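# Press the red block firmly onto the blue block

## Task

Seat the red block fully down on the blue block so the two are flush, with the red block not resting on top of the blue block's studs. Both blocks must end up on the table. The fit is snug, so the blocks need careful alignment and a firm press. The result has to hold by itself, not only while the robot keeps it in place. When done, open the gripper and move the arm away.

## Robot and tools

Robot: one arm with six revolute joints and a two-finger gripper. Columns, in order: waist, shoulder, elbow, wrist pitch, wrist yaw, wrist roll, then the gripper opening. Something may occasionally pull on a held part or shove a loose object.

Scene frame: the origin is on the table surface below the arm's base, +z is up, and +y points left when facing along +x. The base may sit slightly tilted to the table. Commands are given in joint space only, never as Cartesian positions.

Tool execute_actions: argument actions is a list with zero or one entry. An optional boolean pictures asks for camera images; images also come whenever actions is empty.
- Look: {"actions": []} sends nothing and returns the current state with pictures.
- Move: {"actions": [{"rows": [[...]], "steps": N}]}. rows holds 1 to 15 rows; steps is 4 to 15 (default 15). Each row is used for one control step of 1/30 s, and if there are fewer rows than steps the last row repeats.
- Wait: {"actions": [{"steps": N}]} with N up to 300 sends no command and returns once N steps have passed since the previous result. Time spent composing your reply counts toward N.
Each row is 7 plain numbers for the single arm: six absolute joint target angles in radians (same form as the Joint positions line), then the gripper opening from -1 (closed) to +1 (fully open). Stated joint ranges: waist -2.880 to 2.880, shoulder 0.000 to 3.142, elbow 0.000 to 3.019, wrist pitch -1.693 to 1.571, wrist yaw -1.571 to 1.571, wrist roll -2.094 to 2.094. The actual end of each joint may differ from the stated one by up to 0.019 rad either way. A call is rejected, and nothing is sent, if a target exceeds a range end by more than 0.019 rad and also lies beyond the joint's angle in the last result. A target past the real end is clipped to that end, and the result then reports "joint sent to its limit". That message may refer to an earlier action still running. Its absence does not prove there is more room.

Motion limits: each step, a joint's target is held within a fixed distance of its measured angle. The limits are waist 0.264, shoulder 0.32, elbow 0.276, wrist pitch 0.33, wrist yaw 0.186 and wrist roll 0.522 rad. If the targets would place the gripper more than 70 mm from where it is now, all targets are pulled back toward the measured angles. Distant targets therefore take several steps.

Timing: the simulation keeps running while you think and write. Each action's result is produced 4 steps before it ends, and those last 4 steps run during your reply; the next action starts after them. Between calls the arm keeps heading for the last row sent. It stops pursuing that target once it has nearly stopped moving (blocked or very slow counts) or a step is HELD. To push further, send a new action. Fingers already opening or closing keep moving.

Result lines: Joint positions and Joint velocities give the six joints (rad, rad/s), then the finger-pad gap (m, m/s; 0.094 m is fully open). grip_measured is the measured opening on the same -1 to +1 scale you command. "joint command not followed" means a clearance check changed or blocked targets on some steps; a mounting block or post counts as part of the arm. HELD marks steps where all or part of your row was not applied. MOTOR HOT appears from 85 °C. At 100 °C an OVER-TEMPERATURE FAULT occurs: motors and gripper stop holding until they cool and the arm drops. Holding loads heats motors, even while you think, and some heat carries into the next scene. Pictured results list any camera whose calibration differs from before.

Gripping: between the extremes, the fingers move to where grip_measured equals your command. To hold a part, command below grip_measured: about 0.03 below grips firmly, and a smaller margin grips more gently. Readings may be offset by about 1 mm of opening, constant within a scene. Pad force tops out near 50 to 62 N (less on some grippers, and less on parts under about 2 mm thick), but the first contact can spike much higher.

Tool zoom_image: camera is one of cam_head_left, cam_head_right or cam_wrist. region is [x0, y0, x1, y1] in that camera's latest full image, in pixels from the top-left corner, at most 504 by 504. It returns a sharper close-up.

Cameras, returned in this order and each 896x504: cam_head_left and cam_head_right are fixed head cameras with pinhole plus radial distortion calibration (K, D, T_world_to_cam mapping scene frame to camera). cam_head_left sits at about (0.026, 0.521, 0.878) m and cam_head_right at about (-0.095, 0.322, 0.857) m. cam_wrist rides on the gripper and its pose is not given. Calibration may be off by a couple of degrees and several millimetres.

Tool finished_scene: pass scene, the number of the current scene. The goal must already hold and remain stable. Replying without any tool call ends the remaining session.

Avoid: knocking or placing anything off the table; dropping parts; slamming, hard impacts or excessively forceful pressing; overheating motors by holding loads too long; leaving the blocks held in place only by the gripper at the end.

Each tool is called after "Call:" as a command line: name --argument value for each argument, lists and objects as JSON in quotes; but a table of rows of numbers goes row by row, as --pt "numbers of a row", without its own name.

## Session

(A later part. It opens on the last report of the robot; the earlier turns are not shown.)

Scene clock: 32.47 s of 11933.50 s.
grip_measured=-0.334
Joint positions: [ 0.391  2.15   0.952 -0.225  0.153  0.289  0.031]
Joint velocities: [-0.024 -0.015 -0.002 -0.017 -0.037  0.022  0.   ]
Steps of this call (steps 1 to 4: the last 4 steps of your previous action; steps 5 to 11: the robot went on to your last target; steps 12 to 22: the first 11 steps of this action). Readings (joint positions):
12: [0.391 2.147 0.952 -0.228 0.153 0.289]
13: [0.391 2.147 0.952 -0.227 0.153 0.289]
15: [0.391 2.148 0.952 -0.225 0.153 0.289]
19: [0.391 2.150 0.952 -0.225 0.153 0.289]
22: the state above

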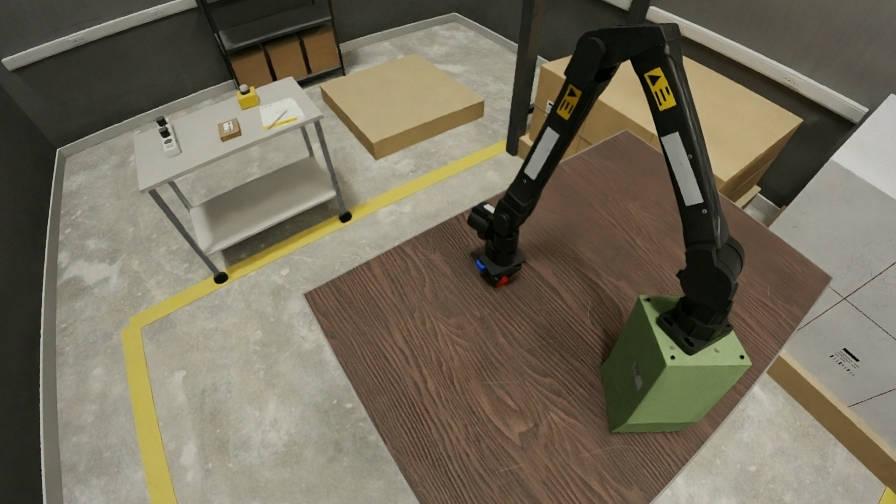

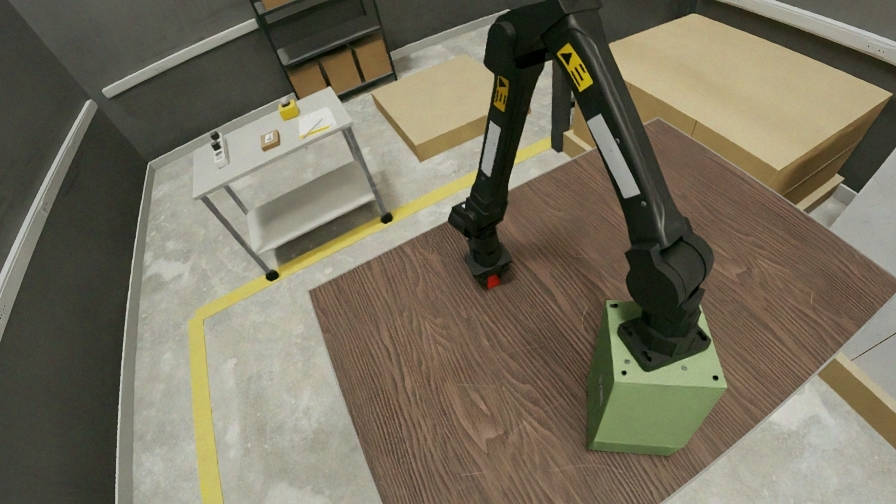

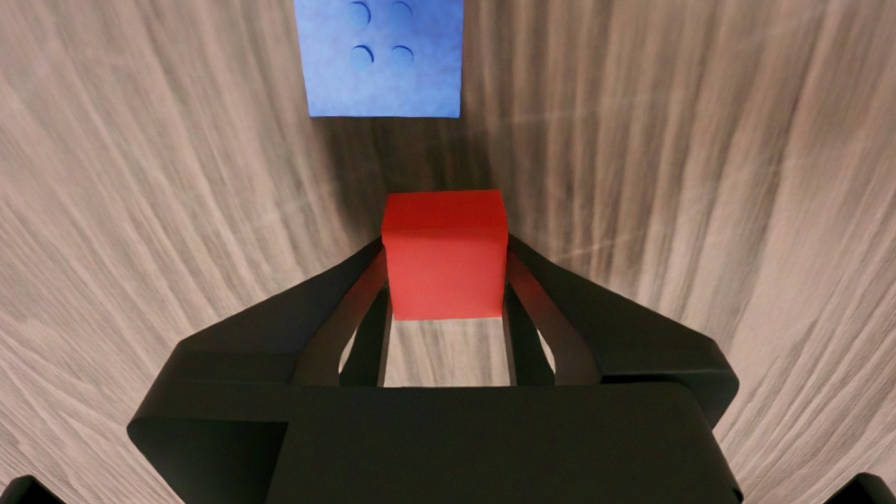

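Call:
execute_actions --actions '[{"rows":[[0.39,2.14,0.965,-0.24,0.15,0.285,-0.37],[0.39,2.12,0.965,-0.255,0.15,0.285,-0.37],[0.39,2.10,0.965,-0.27,0.15,0.285,-0.37],[0.39,2.085,0.965,-0.285,0.15,0.285,-0.37],[0.39,2.07,0.97,-0.30,0.15,0.285,-0.37],[0.39,2.06,0.98,-0.318,0.15,0.285,-0.37],[0.39,2.055,0.995,-0.336,0.15,0.285,-0.37],[0.39,2.055,1.012,-0.352,0.15,0.285,-0.37],[0.39,2.058,1.03,-0.366,0.15,0.285,-0.37],[0.39,2.064,1.048,-0.378,0.15,0.285,-0.37],[0.39,2.072,1.065,-0.388,0.15,0.285,-0.37],[0.39,2.08,1.08,-0.395,0.15,0.285,-0.37],[0.39,2.088,1.093,-0.40,0.15,0.285,-0.37],[0.39,2.096,1.103,-0.403,0.15,0.285,-0.37],[0.39,2.103,1.11,-0.405,0.15,0.285,-0.37]],"steps":15}]'

Call:
execute_actions --actions '[{"rows":[[0.39,2.108,1.115,-0.405,0.15,0.285,-0.37],[0.39,2.112,1.115,-0.405,0.15,0.285,-0.37]],"steps":14}]' --pictures true

Call:
zoom_image --camera "cam_wrist" --region '[360, 120, 540, 250]'

Scene clock: 33.63 s of 11933.50 s.
grip_measured=-0.334
Joint positions: [ 0.391  2.084  0.997 -0.354  0.153  0.289  0.031]
Joint velocities: [ 0.005 -0.054  0.559 -0.354 -0.081  0.051  0.001]
Steps of this call (steps 1 to 4: the last 4 steps of your previous action; steps 5 to 15: the robot went on to your last target; steps 16 to 24: nothing new was sent; steps 25 to 35: the first 11 steps of this action). Readings (joint positions):
25: [0.391 2.150 0.952 -0.225 0.153 0.289]
26: [0.391 2.150 0.952 -0.228 0.153 0.289]
28: [0.391 2.144 0.952 -0.246 0.153 0.289]
32: [0.391 2.105 0.957 -0.309 0.153 0.289]
35: the state above

Scene clock: 34.10 s of 11933.50 s.
grip_measured=-0.334
Joint positions: [ 0.391  2.085  1.108 -0.389  0.153  0.289  0.031]
Joint velocities: [-0.005 -0.005 -0.007 -0.007 -0.066 -0.022  0.002]
Steps of this call (steps 1 to 4: the last 4 steps of your previous action; steps 5 to 14: the first 10 steps of this action). Readings (joint positions):
5: [0.391 2.084 1.088 -0.382 0.153 0.289]
6: [0.391 2.084 1.098 -0.382 0.153 0.289]
8: [0.391 2.084 1.108 -0.382 0.153 0.289]
12: [0.391 2.085 1.108 -0.389 0.153 0.289]
14: the state above

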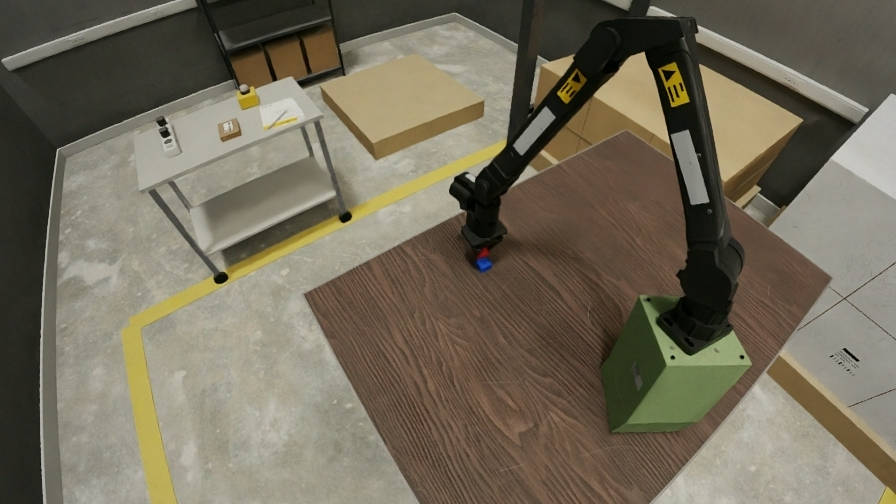

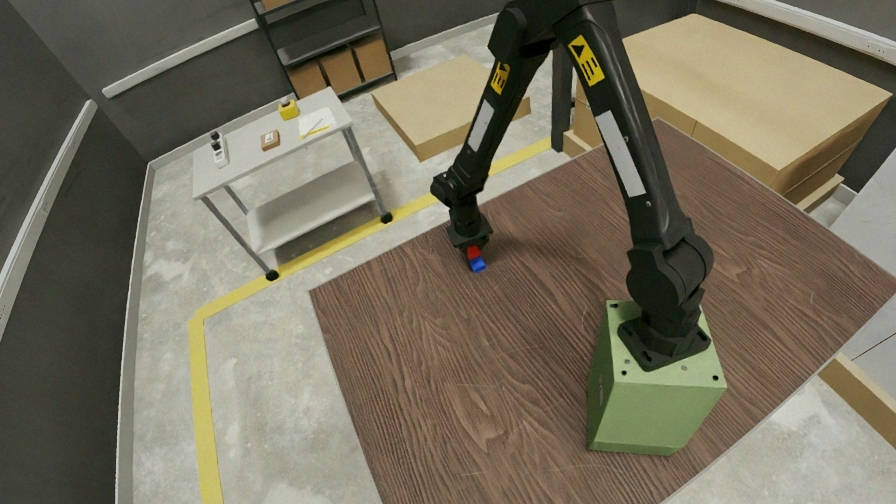

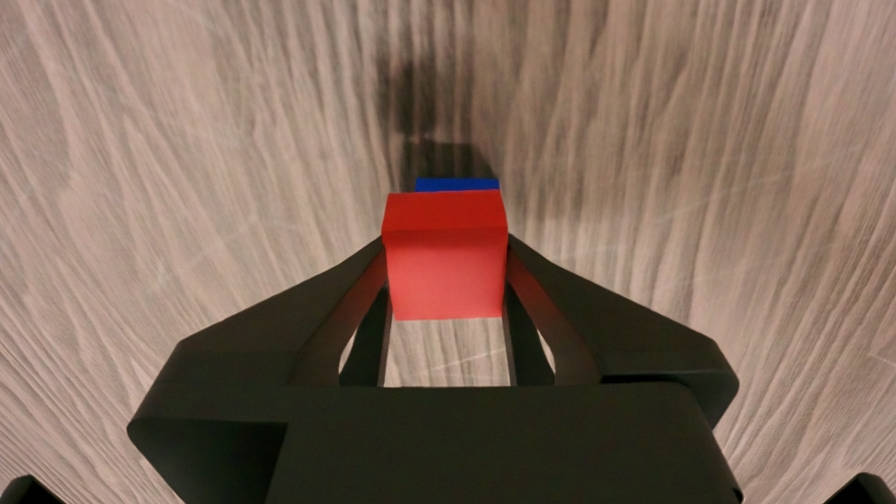

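Region (360, 120, 540, 250) of cam_wrist's 896x504 image, scaled by 2.800, with more detail than that image has.

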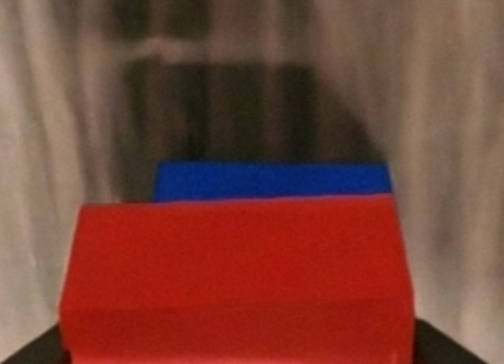

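Call:
execute_actions --actions '[{"rows":[[0.39,2.10,1.118,-0.42,0.153,0.285,-0.37],[0.39,2.10,1.118,-0.435,0.153,0.285,-0.37],[0.39,2.10,1.118,-0.448,0.153,0.285,-0.37],[0.39,2.10,1.118,-0.456,0.153,0.285,-0.37],[0.39,2.10,1.118,-0.46,0.153,0.285,-0.37]],"steps":14}]' --pictures true

Call:
zoom_image --camera "cam_wrist" --region '[360, 120, 540, 250]'

Scene clock: 35.50 s of 11933.50 s.
grip_measured=-0.334
Joint positions: [ 0.391  2.085  1.108 -0.444  0.153  0.289  0.031]
Joint velocities: [-0.005 -0.005 -0.012 -0.022  0.007  0.007  0.002]
Steps of this call (steps 1 to 4: the last 4 steps of your previous action; steps 5 to 15: the robot went on to your last target; steps 16 to 32: nothing new was sent; steps 33 to 42: the first 10 steps of this action). Readings (joint positions):
33: [0.391 2.085 1.108 -0.392 0.153 0.289]
34: [0.391 2.085 1.108 -0.399 0.153 0.289]
36: [0.391 2.085 1.108 -0.420 0.153 0.289]
40: [0.391 2.085 1.108 -0.442 0.153 0.289]
42: the state above

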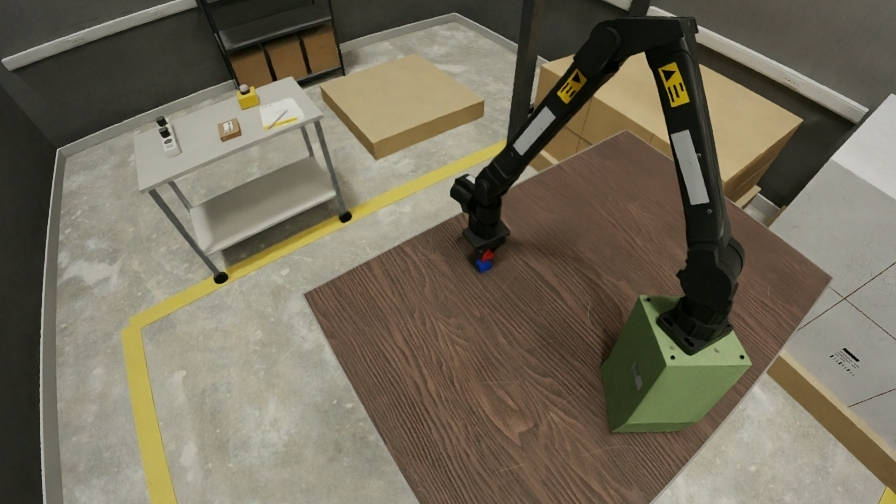

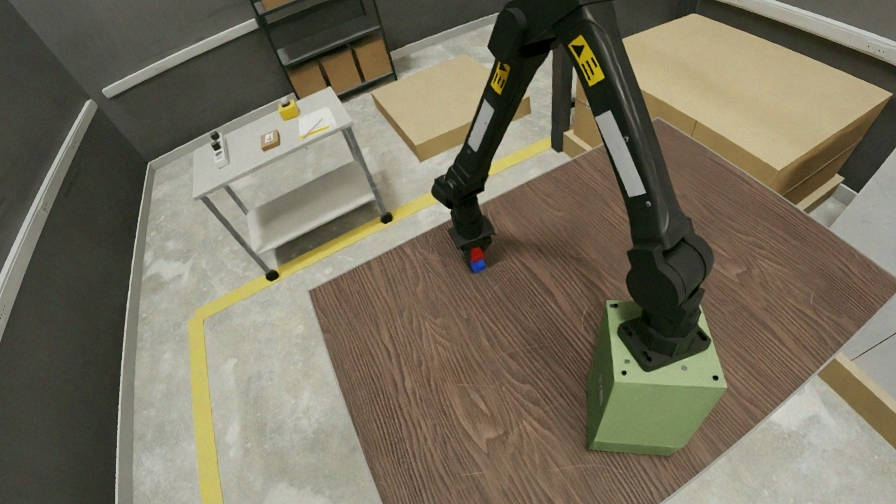

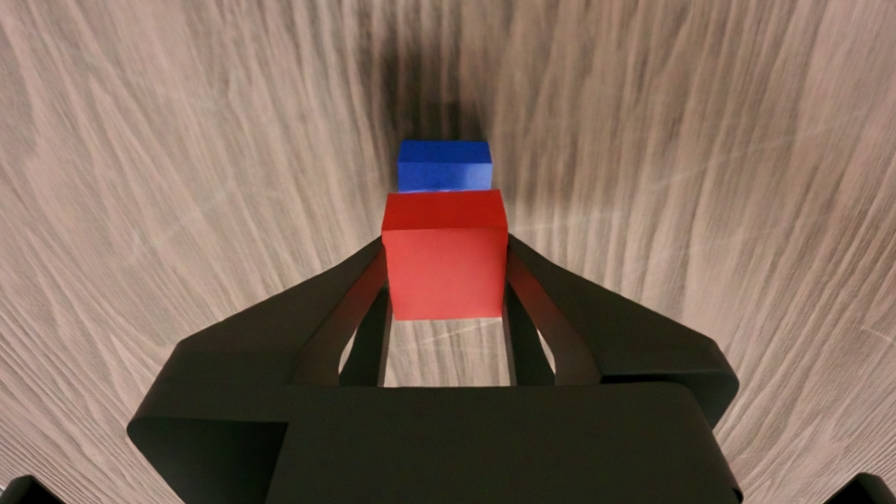

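Region (360, 120, 540, 250) of cam_wrist's 896x504 image, scaled by 2.800, with more detail than that image has.

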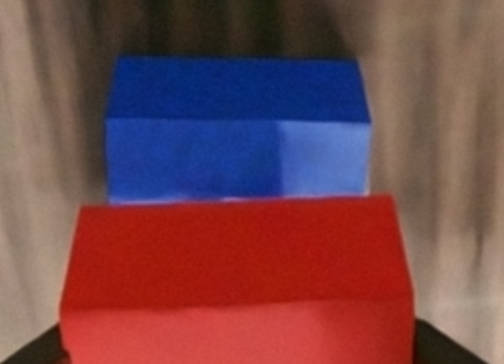

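Call:
execute_actions --actions '[{"rows":[[0.39,2.112,1.11,-0.45,0.153,0.30,-0.37],[0.39,2.118,1.10,-0.435,0.153,0.315,-0.37],[0.39,2.123,1.097,-0.428,0.153,0.33,-0.37],[0.39,2.128,1.097,-0.422,0.153,0.34,-0.37],[0.39,2.133,1.097,-0.416,0.153,0.348,-0.37],[0.39,2.138,1.097,-0.41,0.153,0.35,-0.37],[0.39,2.142,1.097,-0.405,0.153,0.35,-0.37],[0.39,2.145,1.097,-0.40,0.153,0.35,-0.37],[0.39,2.147,1.097,-0.396,0.153,0.35,-0.37],[0.39,2.147,1.097,-0.393,0.153,0.35,-0.37],[0.39,2.147,1.097,-0.393,0.153,0.35,-0.37],[0.39,2.147,1.097,-0.393,0.153,0.35,-0.37],[0.39,2.147,1.097,-0.393,0.153,0.35,-0.37],[0.39,2.13,1.105,-0.393,0.153,0.35,-0.37]],"steps":15}]'

Call:
execute_actions --actions '[{"rows":[[0.39,2.13,1.105,-0.393,0.153,0.35,-0.37]],"steps":6}]' --pictures true

Call:
zoom_image --camera "cam_wrist" --region '[360, 120, 540, 250]'

Scene clock: 36.97 s of 11933.50 s.
grip_measured=-0.334
Joint positions: [ 0.391  2.113  1.108 -0.414  0.153  0.332  0.031]
Joint velocities: [-0.015  0.122 -0.017  0.085 -0.037  0.066 -0.001]
Steps of this call (steps 1 to 4: the last 4 steps of your previous action; steps 5 to 15: the robot went on to your last target; steps 16 to 33: nothing new was sent; steps 34 to 44: the first 11 steps of this action). Readings (joint positions):
34: [0.391 2.085 1.108 -0.445 0.153 0.289]
35: [0.391 2.085 1.108 -0.445 0.153 0.291]
37: [0.391 2.086 1.108 -0.443 0.153 0.303]
41: [0.391 2.099 1.108 -0.425 0.153 0.324]
44: the state above

Scene clock: 37.17 s of 11933.50 s.
grip_measured=-0.334
Joint positions: [ 0.391  2.119  1.104 -0.409  0.153  0.338  0.031]
Joint velocities: [-0.005 -0.005 -0.007  0.061 -0.095  0.037 -0.001]
Steps of this call (steps 1 to 4: the last 4 steps of your previous action; steps 5 to 6: the first 2 steps of this action). Readings (joint positions):
5: [0.391 2.119 1.104 -0.411 0.153 0.337]
6: the state above

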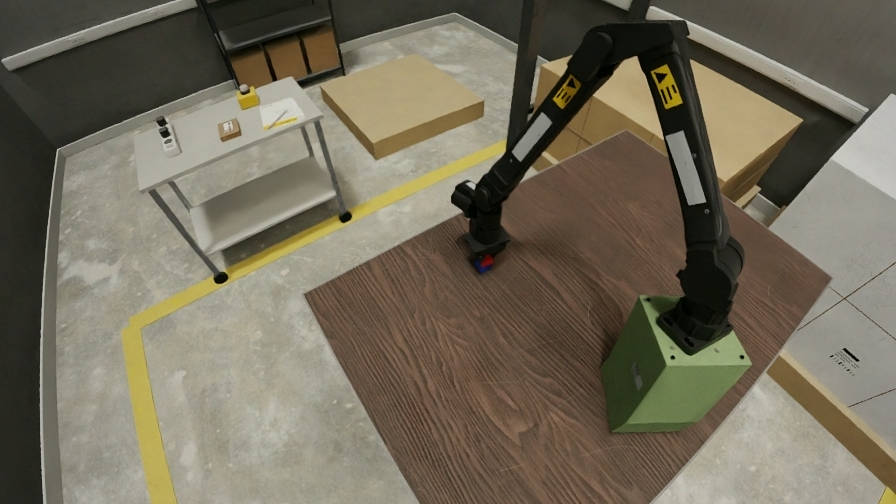

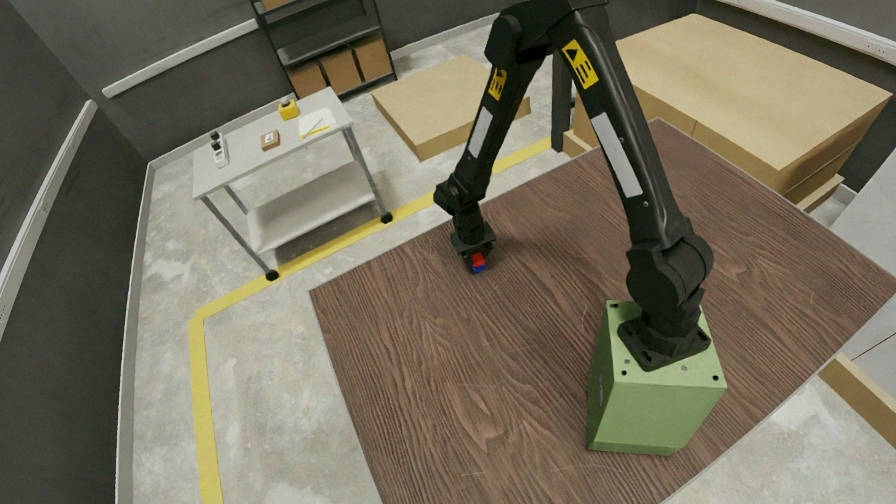

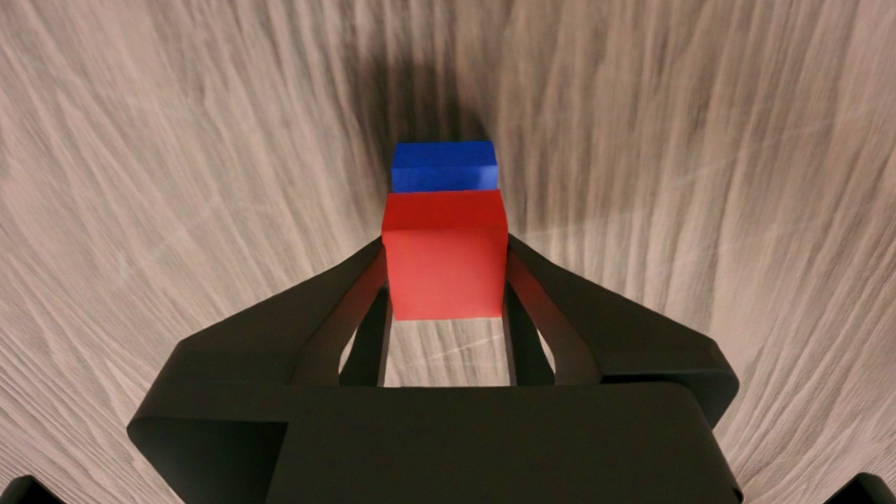

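Region (360, 120, 540, 250) of cam_wrist's 896x504 image, scaled by 2.800, with more detail than that image has.

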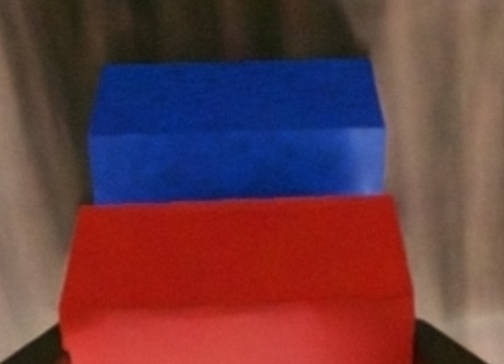

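Call:
execute_actions --actions '[{"rows":[[0.39,2.13,1.115,-0.40,0.156,0.355,-0.37],[0.39,2.13,1.122,-0.405,0.158,0.36,-0.37],[0.39,2.13,1.128,-0.41,0.16,0.362,-0.37],[0.39,2.13,1.132,-0.415,0.16,0.362,-0.37],[0.39,2.13,1.135,-0.42,0.16,0.362,-0.37],[0.39,2.13,1.135,-0.425,0.16,0.362,-0.37],[0.39,2.13,1.135,-0.428,0.16,0.362,-0.37],[0.39,2.13,1.135,-0.428,0.16,0.362,-0.37],[0.39,2.13,1.135,-0.428,0.16,0.362,-0.37],[0.39,2.13,1.125,-0.428,0.16,0.362,-0.37]],"steps":14}]' --pictures true

Call:
zoom_image --camera "cam_wrist" --region '[360, 120, 540, 250]'

Scene clock: 38.30 s of 11933.50 s.
grip_measured=-0.334
Joint positions: [ 0.391  2.119  1.104 -0.412  0.157  0.35   0.031]
Joint velocities: [-0.005 -0.005 -0.007 -0.017 -0.022  0.081  0.   ]
Steps of this call (steps 1 to 4: the last 4 steps of your previous action; steps 5 to 15: the robot went on to your last target; steps 16 to 24: nothing new was sent; steps 25 to 34: the first 10 steps of this action). Readings (joint positions):
25: [0.391 2.119 1.104 -0.408 0.153 0.340]
26: [0.391 2.119 1.104 -0.408 0.154 0.342]
28: [0.391 2.119 1.104 -0.408 0.157 0.345]
32: [0.391 2.119 1.104 -0.410 0.157 0.349]
34: the state above

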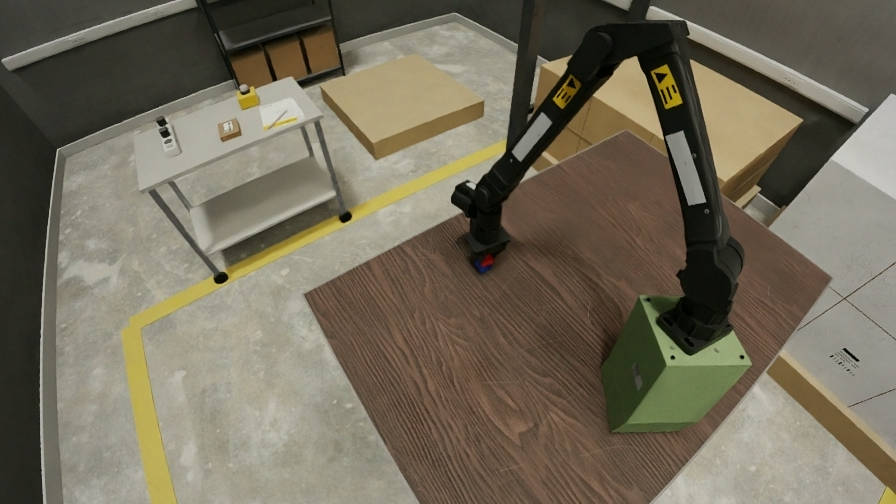

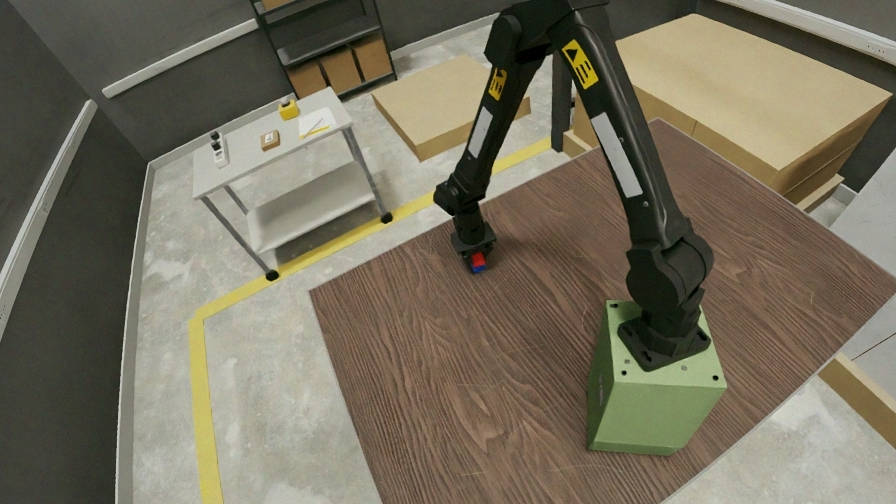

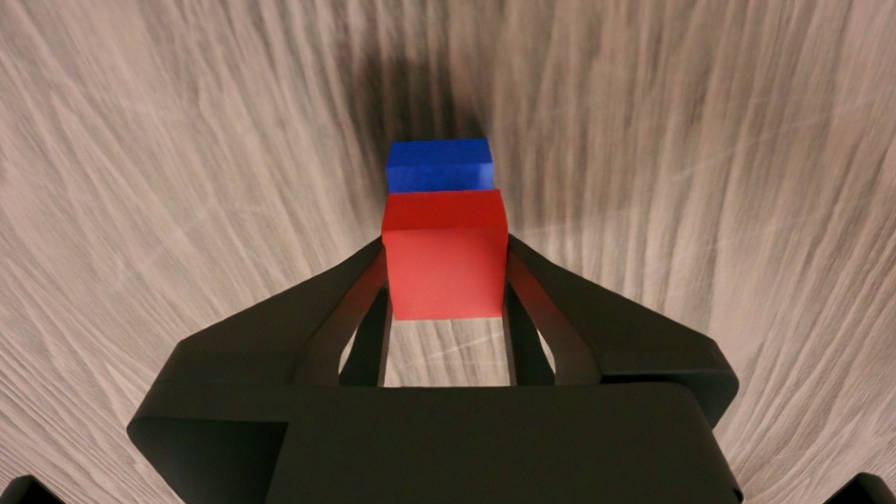

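Region (360, 120, 540, 250) of cam_wrist's 896x504 image, scaled by 2.800, with more detail than that image has.

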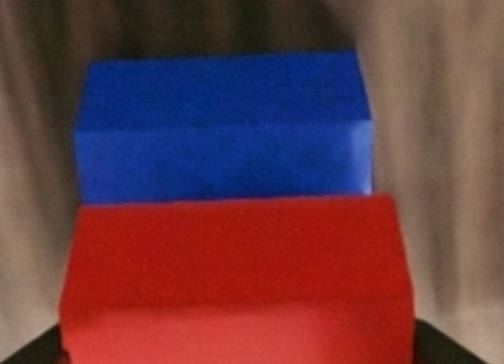

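Call:
execute_actions --actions '[{"rows":[[0.39,2.13,1.135,-0.43,0.16,0.358,-0.37],[0.39,2.13,1.14,-0.432,0.16,0.358,-0.37],[0.39,2.13,1.143,-0.434,0.16,0.358,-0.37],[0.39,2.13,1.146,-0.434,0.16,0.358,-0.37],[0.39,2.13,1.148,-0.434,0.16,0.358,-0.37],[0.39,2.13,1.148,-0.434,0.16,0.358,-0.37],[0.39,2.13,1.148,-0.434,0.16,0.358,-0.37],[0.39,2.13,1.13,-0.43,0.16,0.358,-0.37]],"steps":12}]' --pictures true

Call:
zoom_image --camera "cam_wrist" --region '[360, 120, 540, 250]'

Scene clock: 38.97 s of 11933.50 s.
grip_measured=-0.334
Joint positions: [ 0.391  2.119  1.117 -0.419  0.157  0.351  0.031]
Joint velocities: [-0.015 -0.024  0.032 -0.002 -0.11  -0.037 -0.003]
Steps of this call (steps 1 to 4: the last 4 steps of your previous action; steps 5 to 12: the robot went on to your last target; steps 13 to 20: the first 8 steps of this action). Readings (joint positions):
13: [0.391 2.119 1.104 -0.413 0.157 0.351]
14: [0.391 2.119 1.105 -0.414 0.157 0.351]
16: [0.391 2.119 1.108 -0.417 0.157 0.351]
20: the state above

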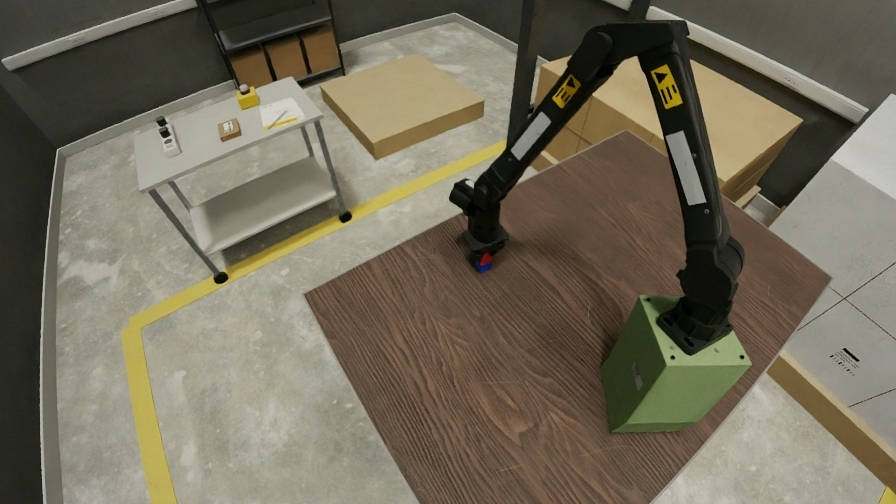

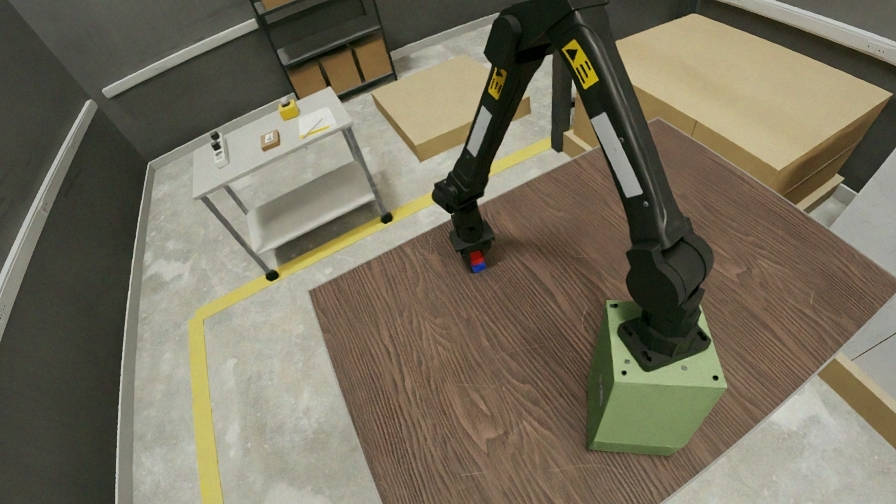

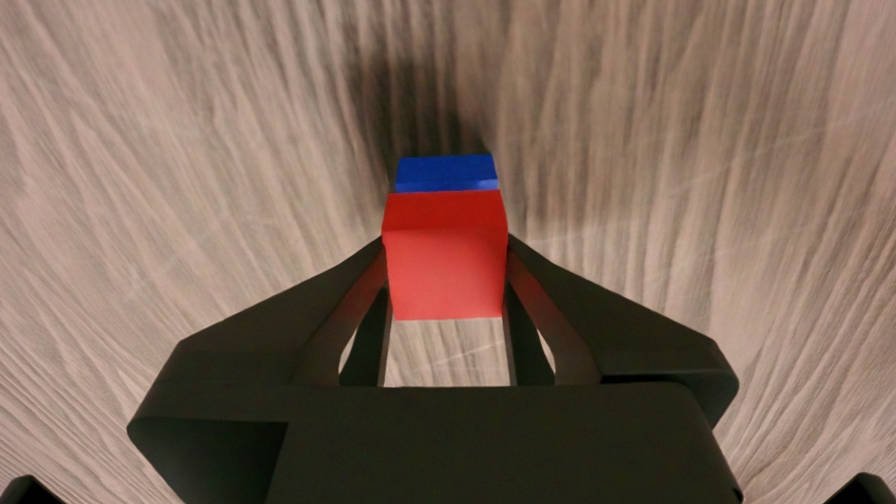

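Region (360, 120, 540, 250) of cam_wrist's 896x504 image, scaled by 2.800, with more detail than that image has.

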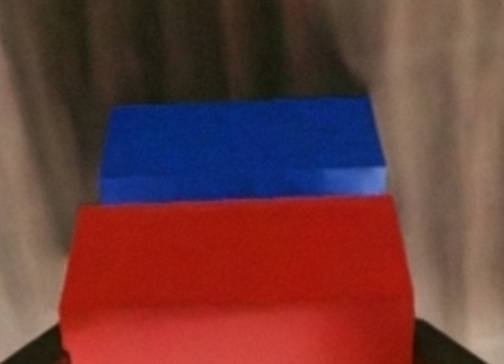

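Call:
execute_actions --actions '[]'

Call:
zoom_image --camera "cam_wrist" --region '[360, 120, 540, 250]'

Scene clock: 39.30 s of 11933.50 s.
grip_measured=-0.334
Joint positions: [ 0.391  2.119  1.117 -0.419  0.157  0.351  0.031]
Joint velocities: [-0.015  0.005  0.002 -0.007 -0.081 -0.007  0.   ]
Kept back: nothing.
Steps of this call (steps 1 to 4: the last 4 steps of your previous action; steps 5 to 10: the robot went on to your last target). Readings (joint positions):
1: [0.391 2.119 1.117 -0.419 0.157 0.351]
2: [0.391 2.119 1.117 -0.419 0.157 0.351]
4: [0.391 2.119 1.117 -0.419 0.157 0.351]
8: [0.391 2.119 1.117 -0.419 0.157 0.351]
10: the state above

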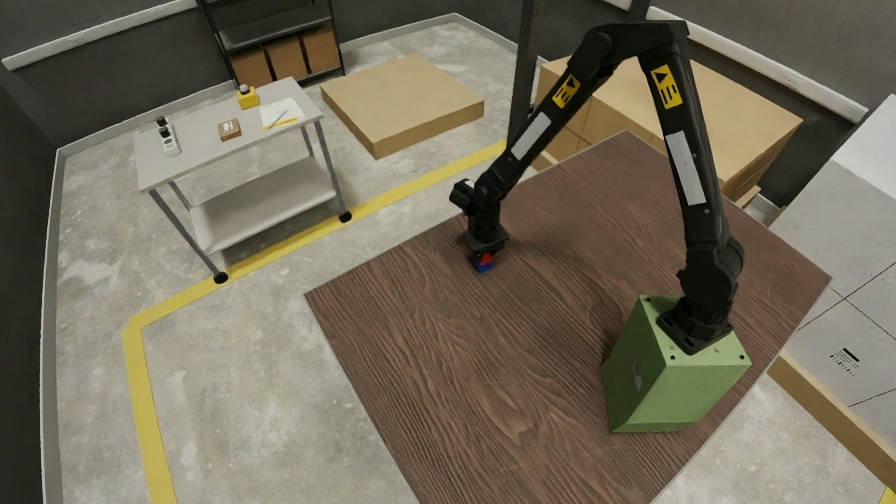

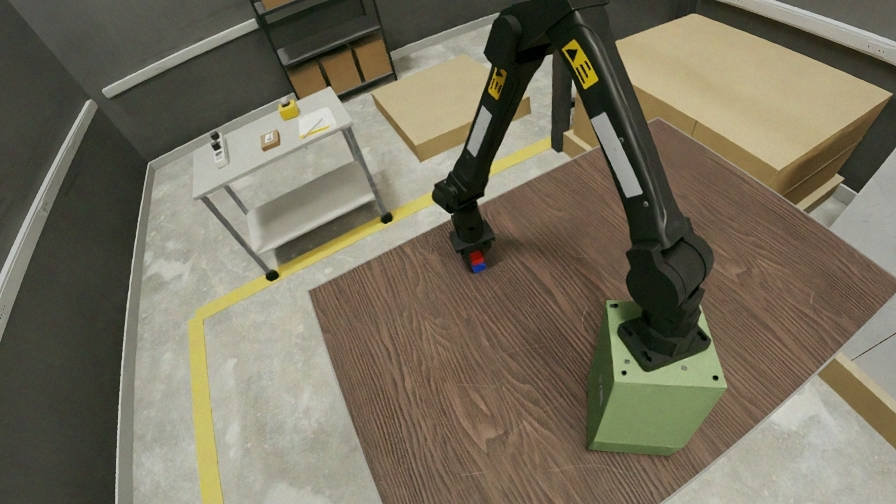

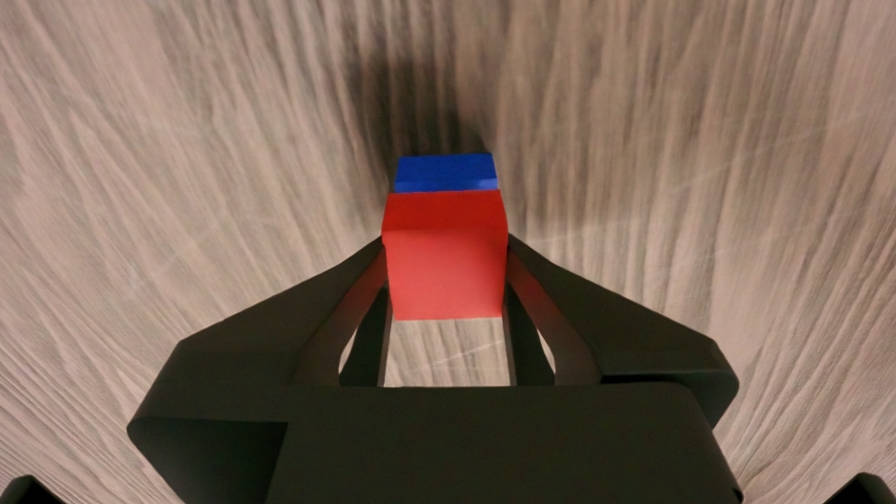

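Region (360, 120, 540, 250) of cam_wrist's 896x504 image, scaled by 2.800, with more detail than that image has.

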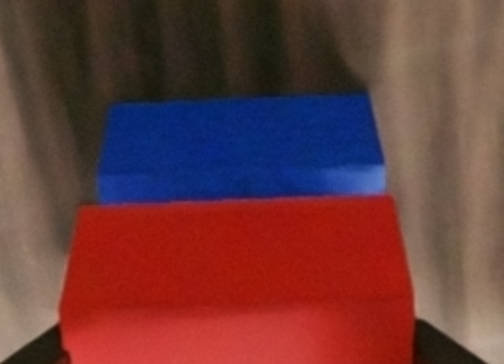

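Call:
execute_actions --actions '[{"rows":[[0.39,2.14,1.13,-0.415,0.16,0.358,-0.37],[0.39,2.147,1.13,-0.408,0.16,0.358,-0.37],[0.39,2.151,1.13,-0.404,0.16,0.358,-0.37],[0.39,2.154,1.13,-0.401,0.16,0.358,-0.37],[0.39,2.157,1.13,-0.399,0.16,0.358,-0.37],[0.39,2.159,1.13,-0.398,0.16,0.358,-0.37],[0.39,2.159,1.13,-0.398,0.16,0.358,-0.37],[0.39,2.159,1.13,-0.398,0.16,0.358,-0.37],[0.39,2.159,1.13,-0.398,0.16,0.358,-0.37],[0.39,2.142,1.13,-0.403,0.16,0.358,-0.37]],"steps":14}]' --pictures true

Call:
zoom_image --camera "cam_wrist" --region '[360, 120, 540, 250]'

Scene clock: 40.13 s of 11933.50 s.
grip_measured=-0.334
Joint positions: [ 0.391  2.124  1.117 -0.415  0.157  0.351  0.031]
Joint velocities: [-0.015 -0.005  0.002 -0.007  0.022 -0.022 -0.   ]
Steps of this call (steps 1 to 15: the robot went on to your last target; steps 16 to 25: the first 10 steps of this action). Readings (joint positions):
16: [0.391 2.119 1.117 -0.419 0.157 0.351]
17: [0.391 2.119 1.117 -0.419 0.157 0.351]
19: [0.391 2.119 1.117 -0.419 0.157 0.351]
23: [0.391 2.122 1.117 -0.415 0.157 0.351]
25: the state above

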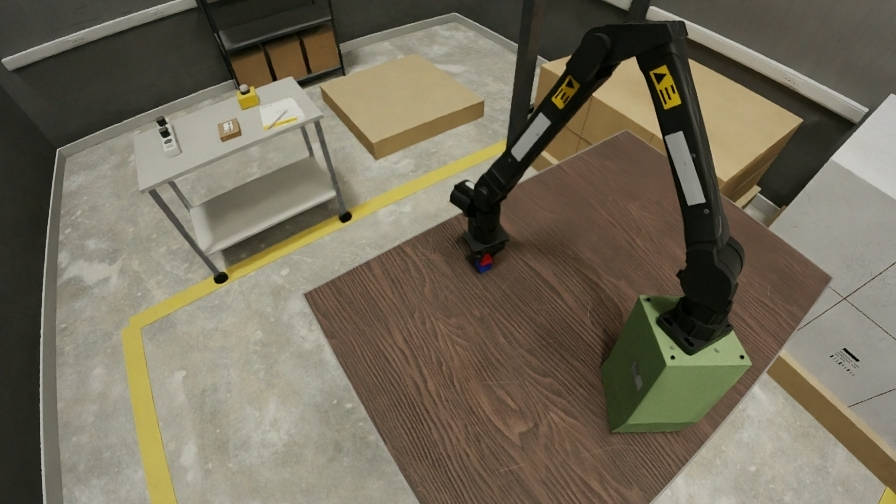

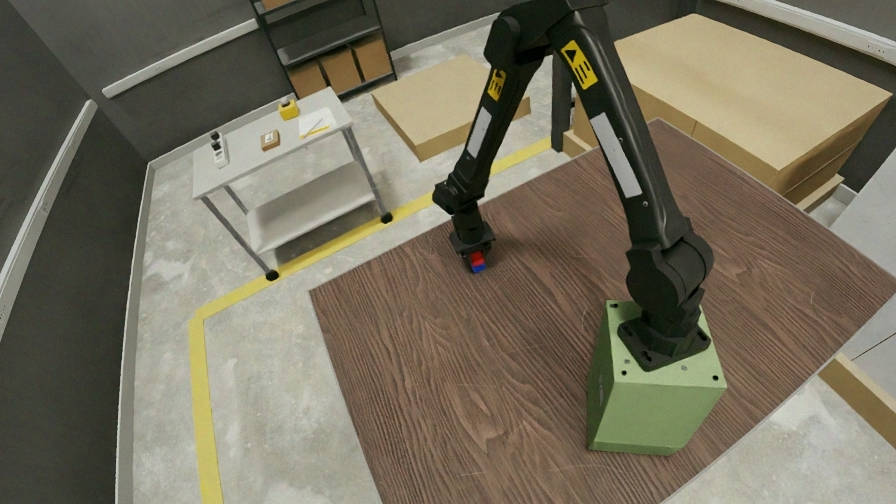

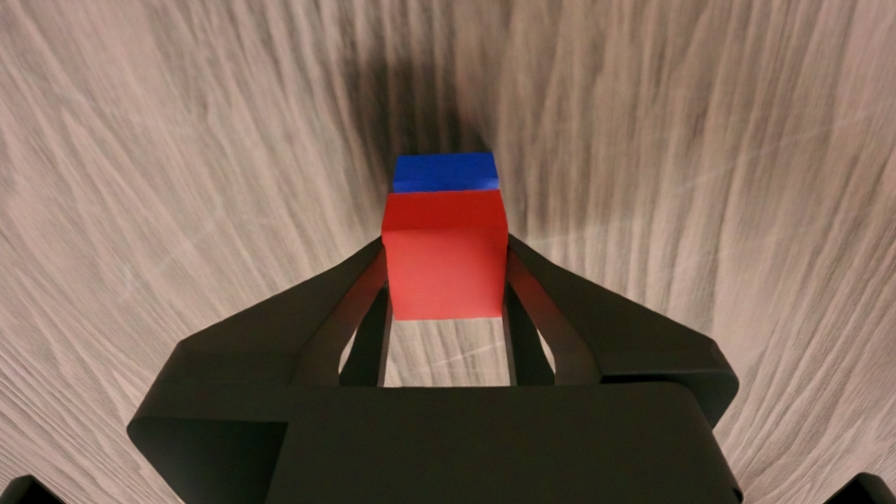

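Region (360, 120, 540, 250) of cam_wrist's 896x504 image, scaled by 2.800, with more detail than that image has.

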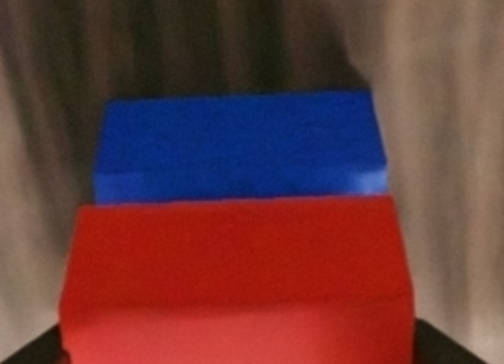

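Call:
execute_actions --actions '[{"rows":[[0.39,2.155,1.13,-0.398,0.16,0.358,-0.37],[0.39,2.16,1.13,-0.396,0.16,0.358,-0.37],[0.39,2.163,1.13,-0.394,0.16,0.358,-0.37],[0.39,2.166,1.13,-0.393,0.16,0.358,-0.37],[0.39,2.168,1.13,-0.392,0.16,0.358,-0.37],[0.39,2.168,1.13,-0.392,0.16,0.358,-0.37],[0.39,2.168,1.13,-0.392,0.16,0.358,-0.37],[0.39,2.168,1.13,-0.392,0.16,0.358,-0.37],[0.39,2.168,1.13,-0.392,0.16,0.358,-0.37],[0.39,2.168,1.13,-0.392,0.16,0.358,-0.37],[0.39,2.148,1.13,-0.398,0.16,0.358,-0.37]],"steps":15}]' --pictures true

Call:
zoom_image --camera "cam_wrist" --region '[360, 120, 540, 250]'

Scene clock: 40.93 s of 11933.50 s.
grip_measured=-0.334
Joint positions: [ 0.391  2.136  1.117 -0.409  0.157  0.351  0.031]
Joint velocities: [-0.005 -0.005 -0.007  0.002 -0.037 -0.051  0.   ]
Steps of this call (steps 1 to 4: the last 4 steps of your previous action; steps 5 to 13: the robot went on to your last target; steps 14 to 24: the first 11 steps of this action). Readings (joint positions):
14: [0.391 2.124 1.117 -0.415 0.157 0.351]
15: [0.391 2.124 1.117 -0.415 0.157 0.351]
17: [0.391 2.125 1.117 -0.412 0.157 0.351]
21: [0.391 2.132 1.117 -0.409 0.157 0.351]
24: the state above

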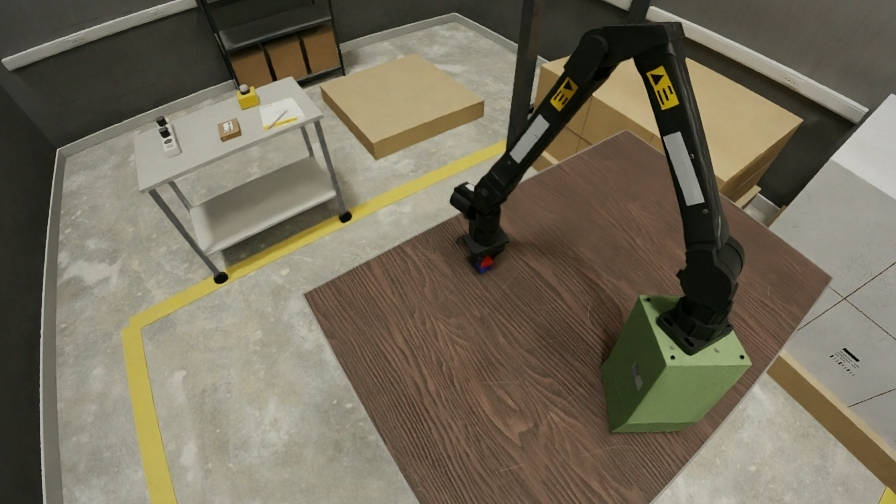

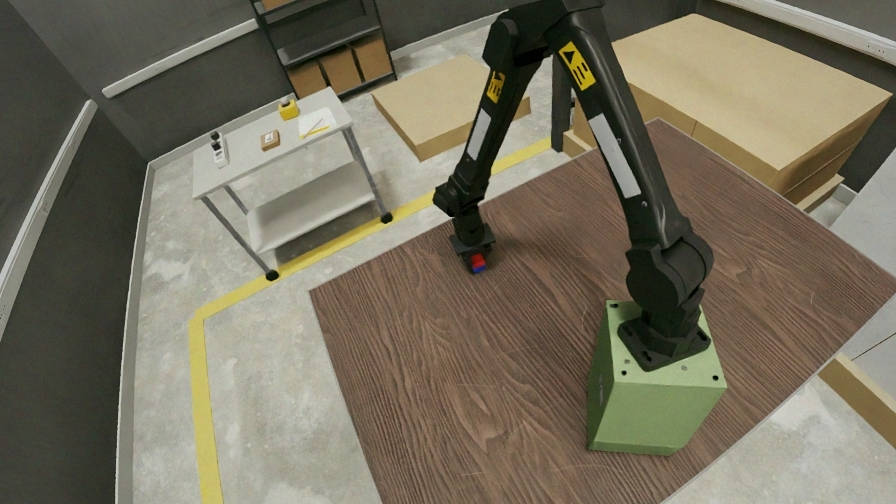

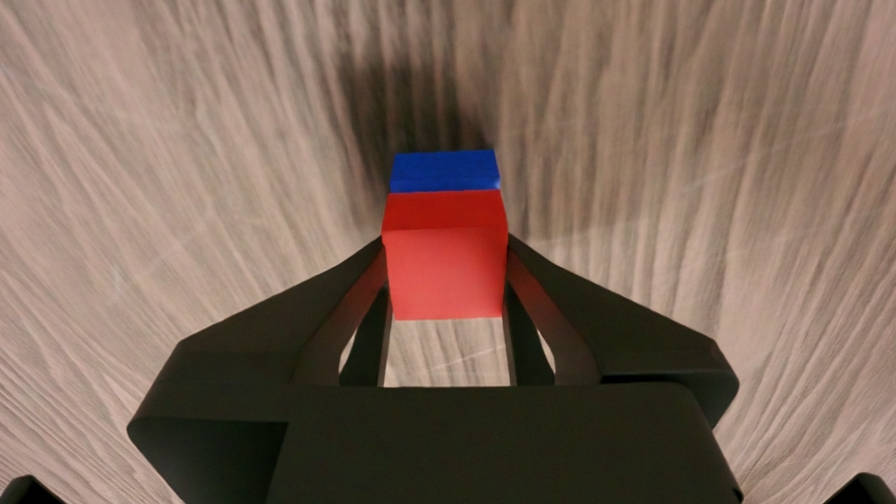

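Region (360, 120, 540, 250) of cam_wrist's 896x504 image, scaled by 2.800, with more detail than that image has.

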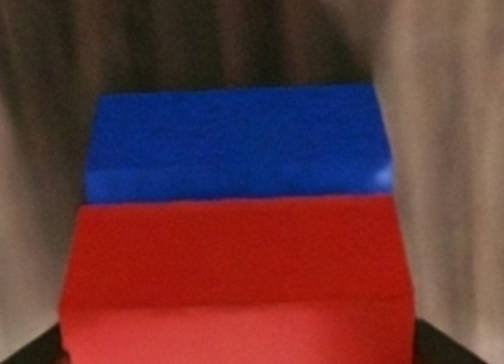

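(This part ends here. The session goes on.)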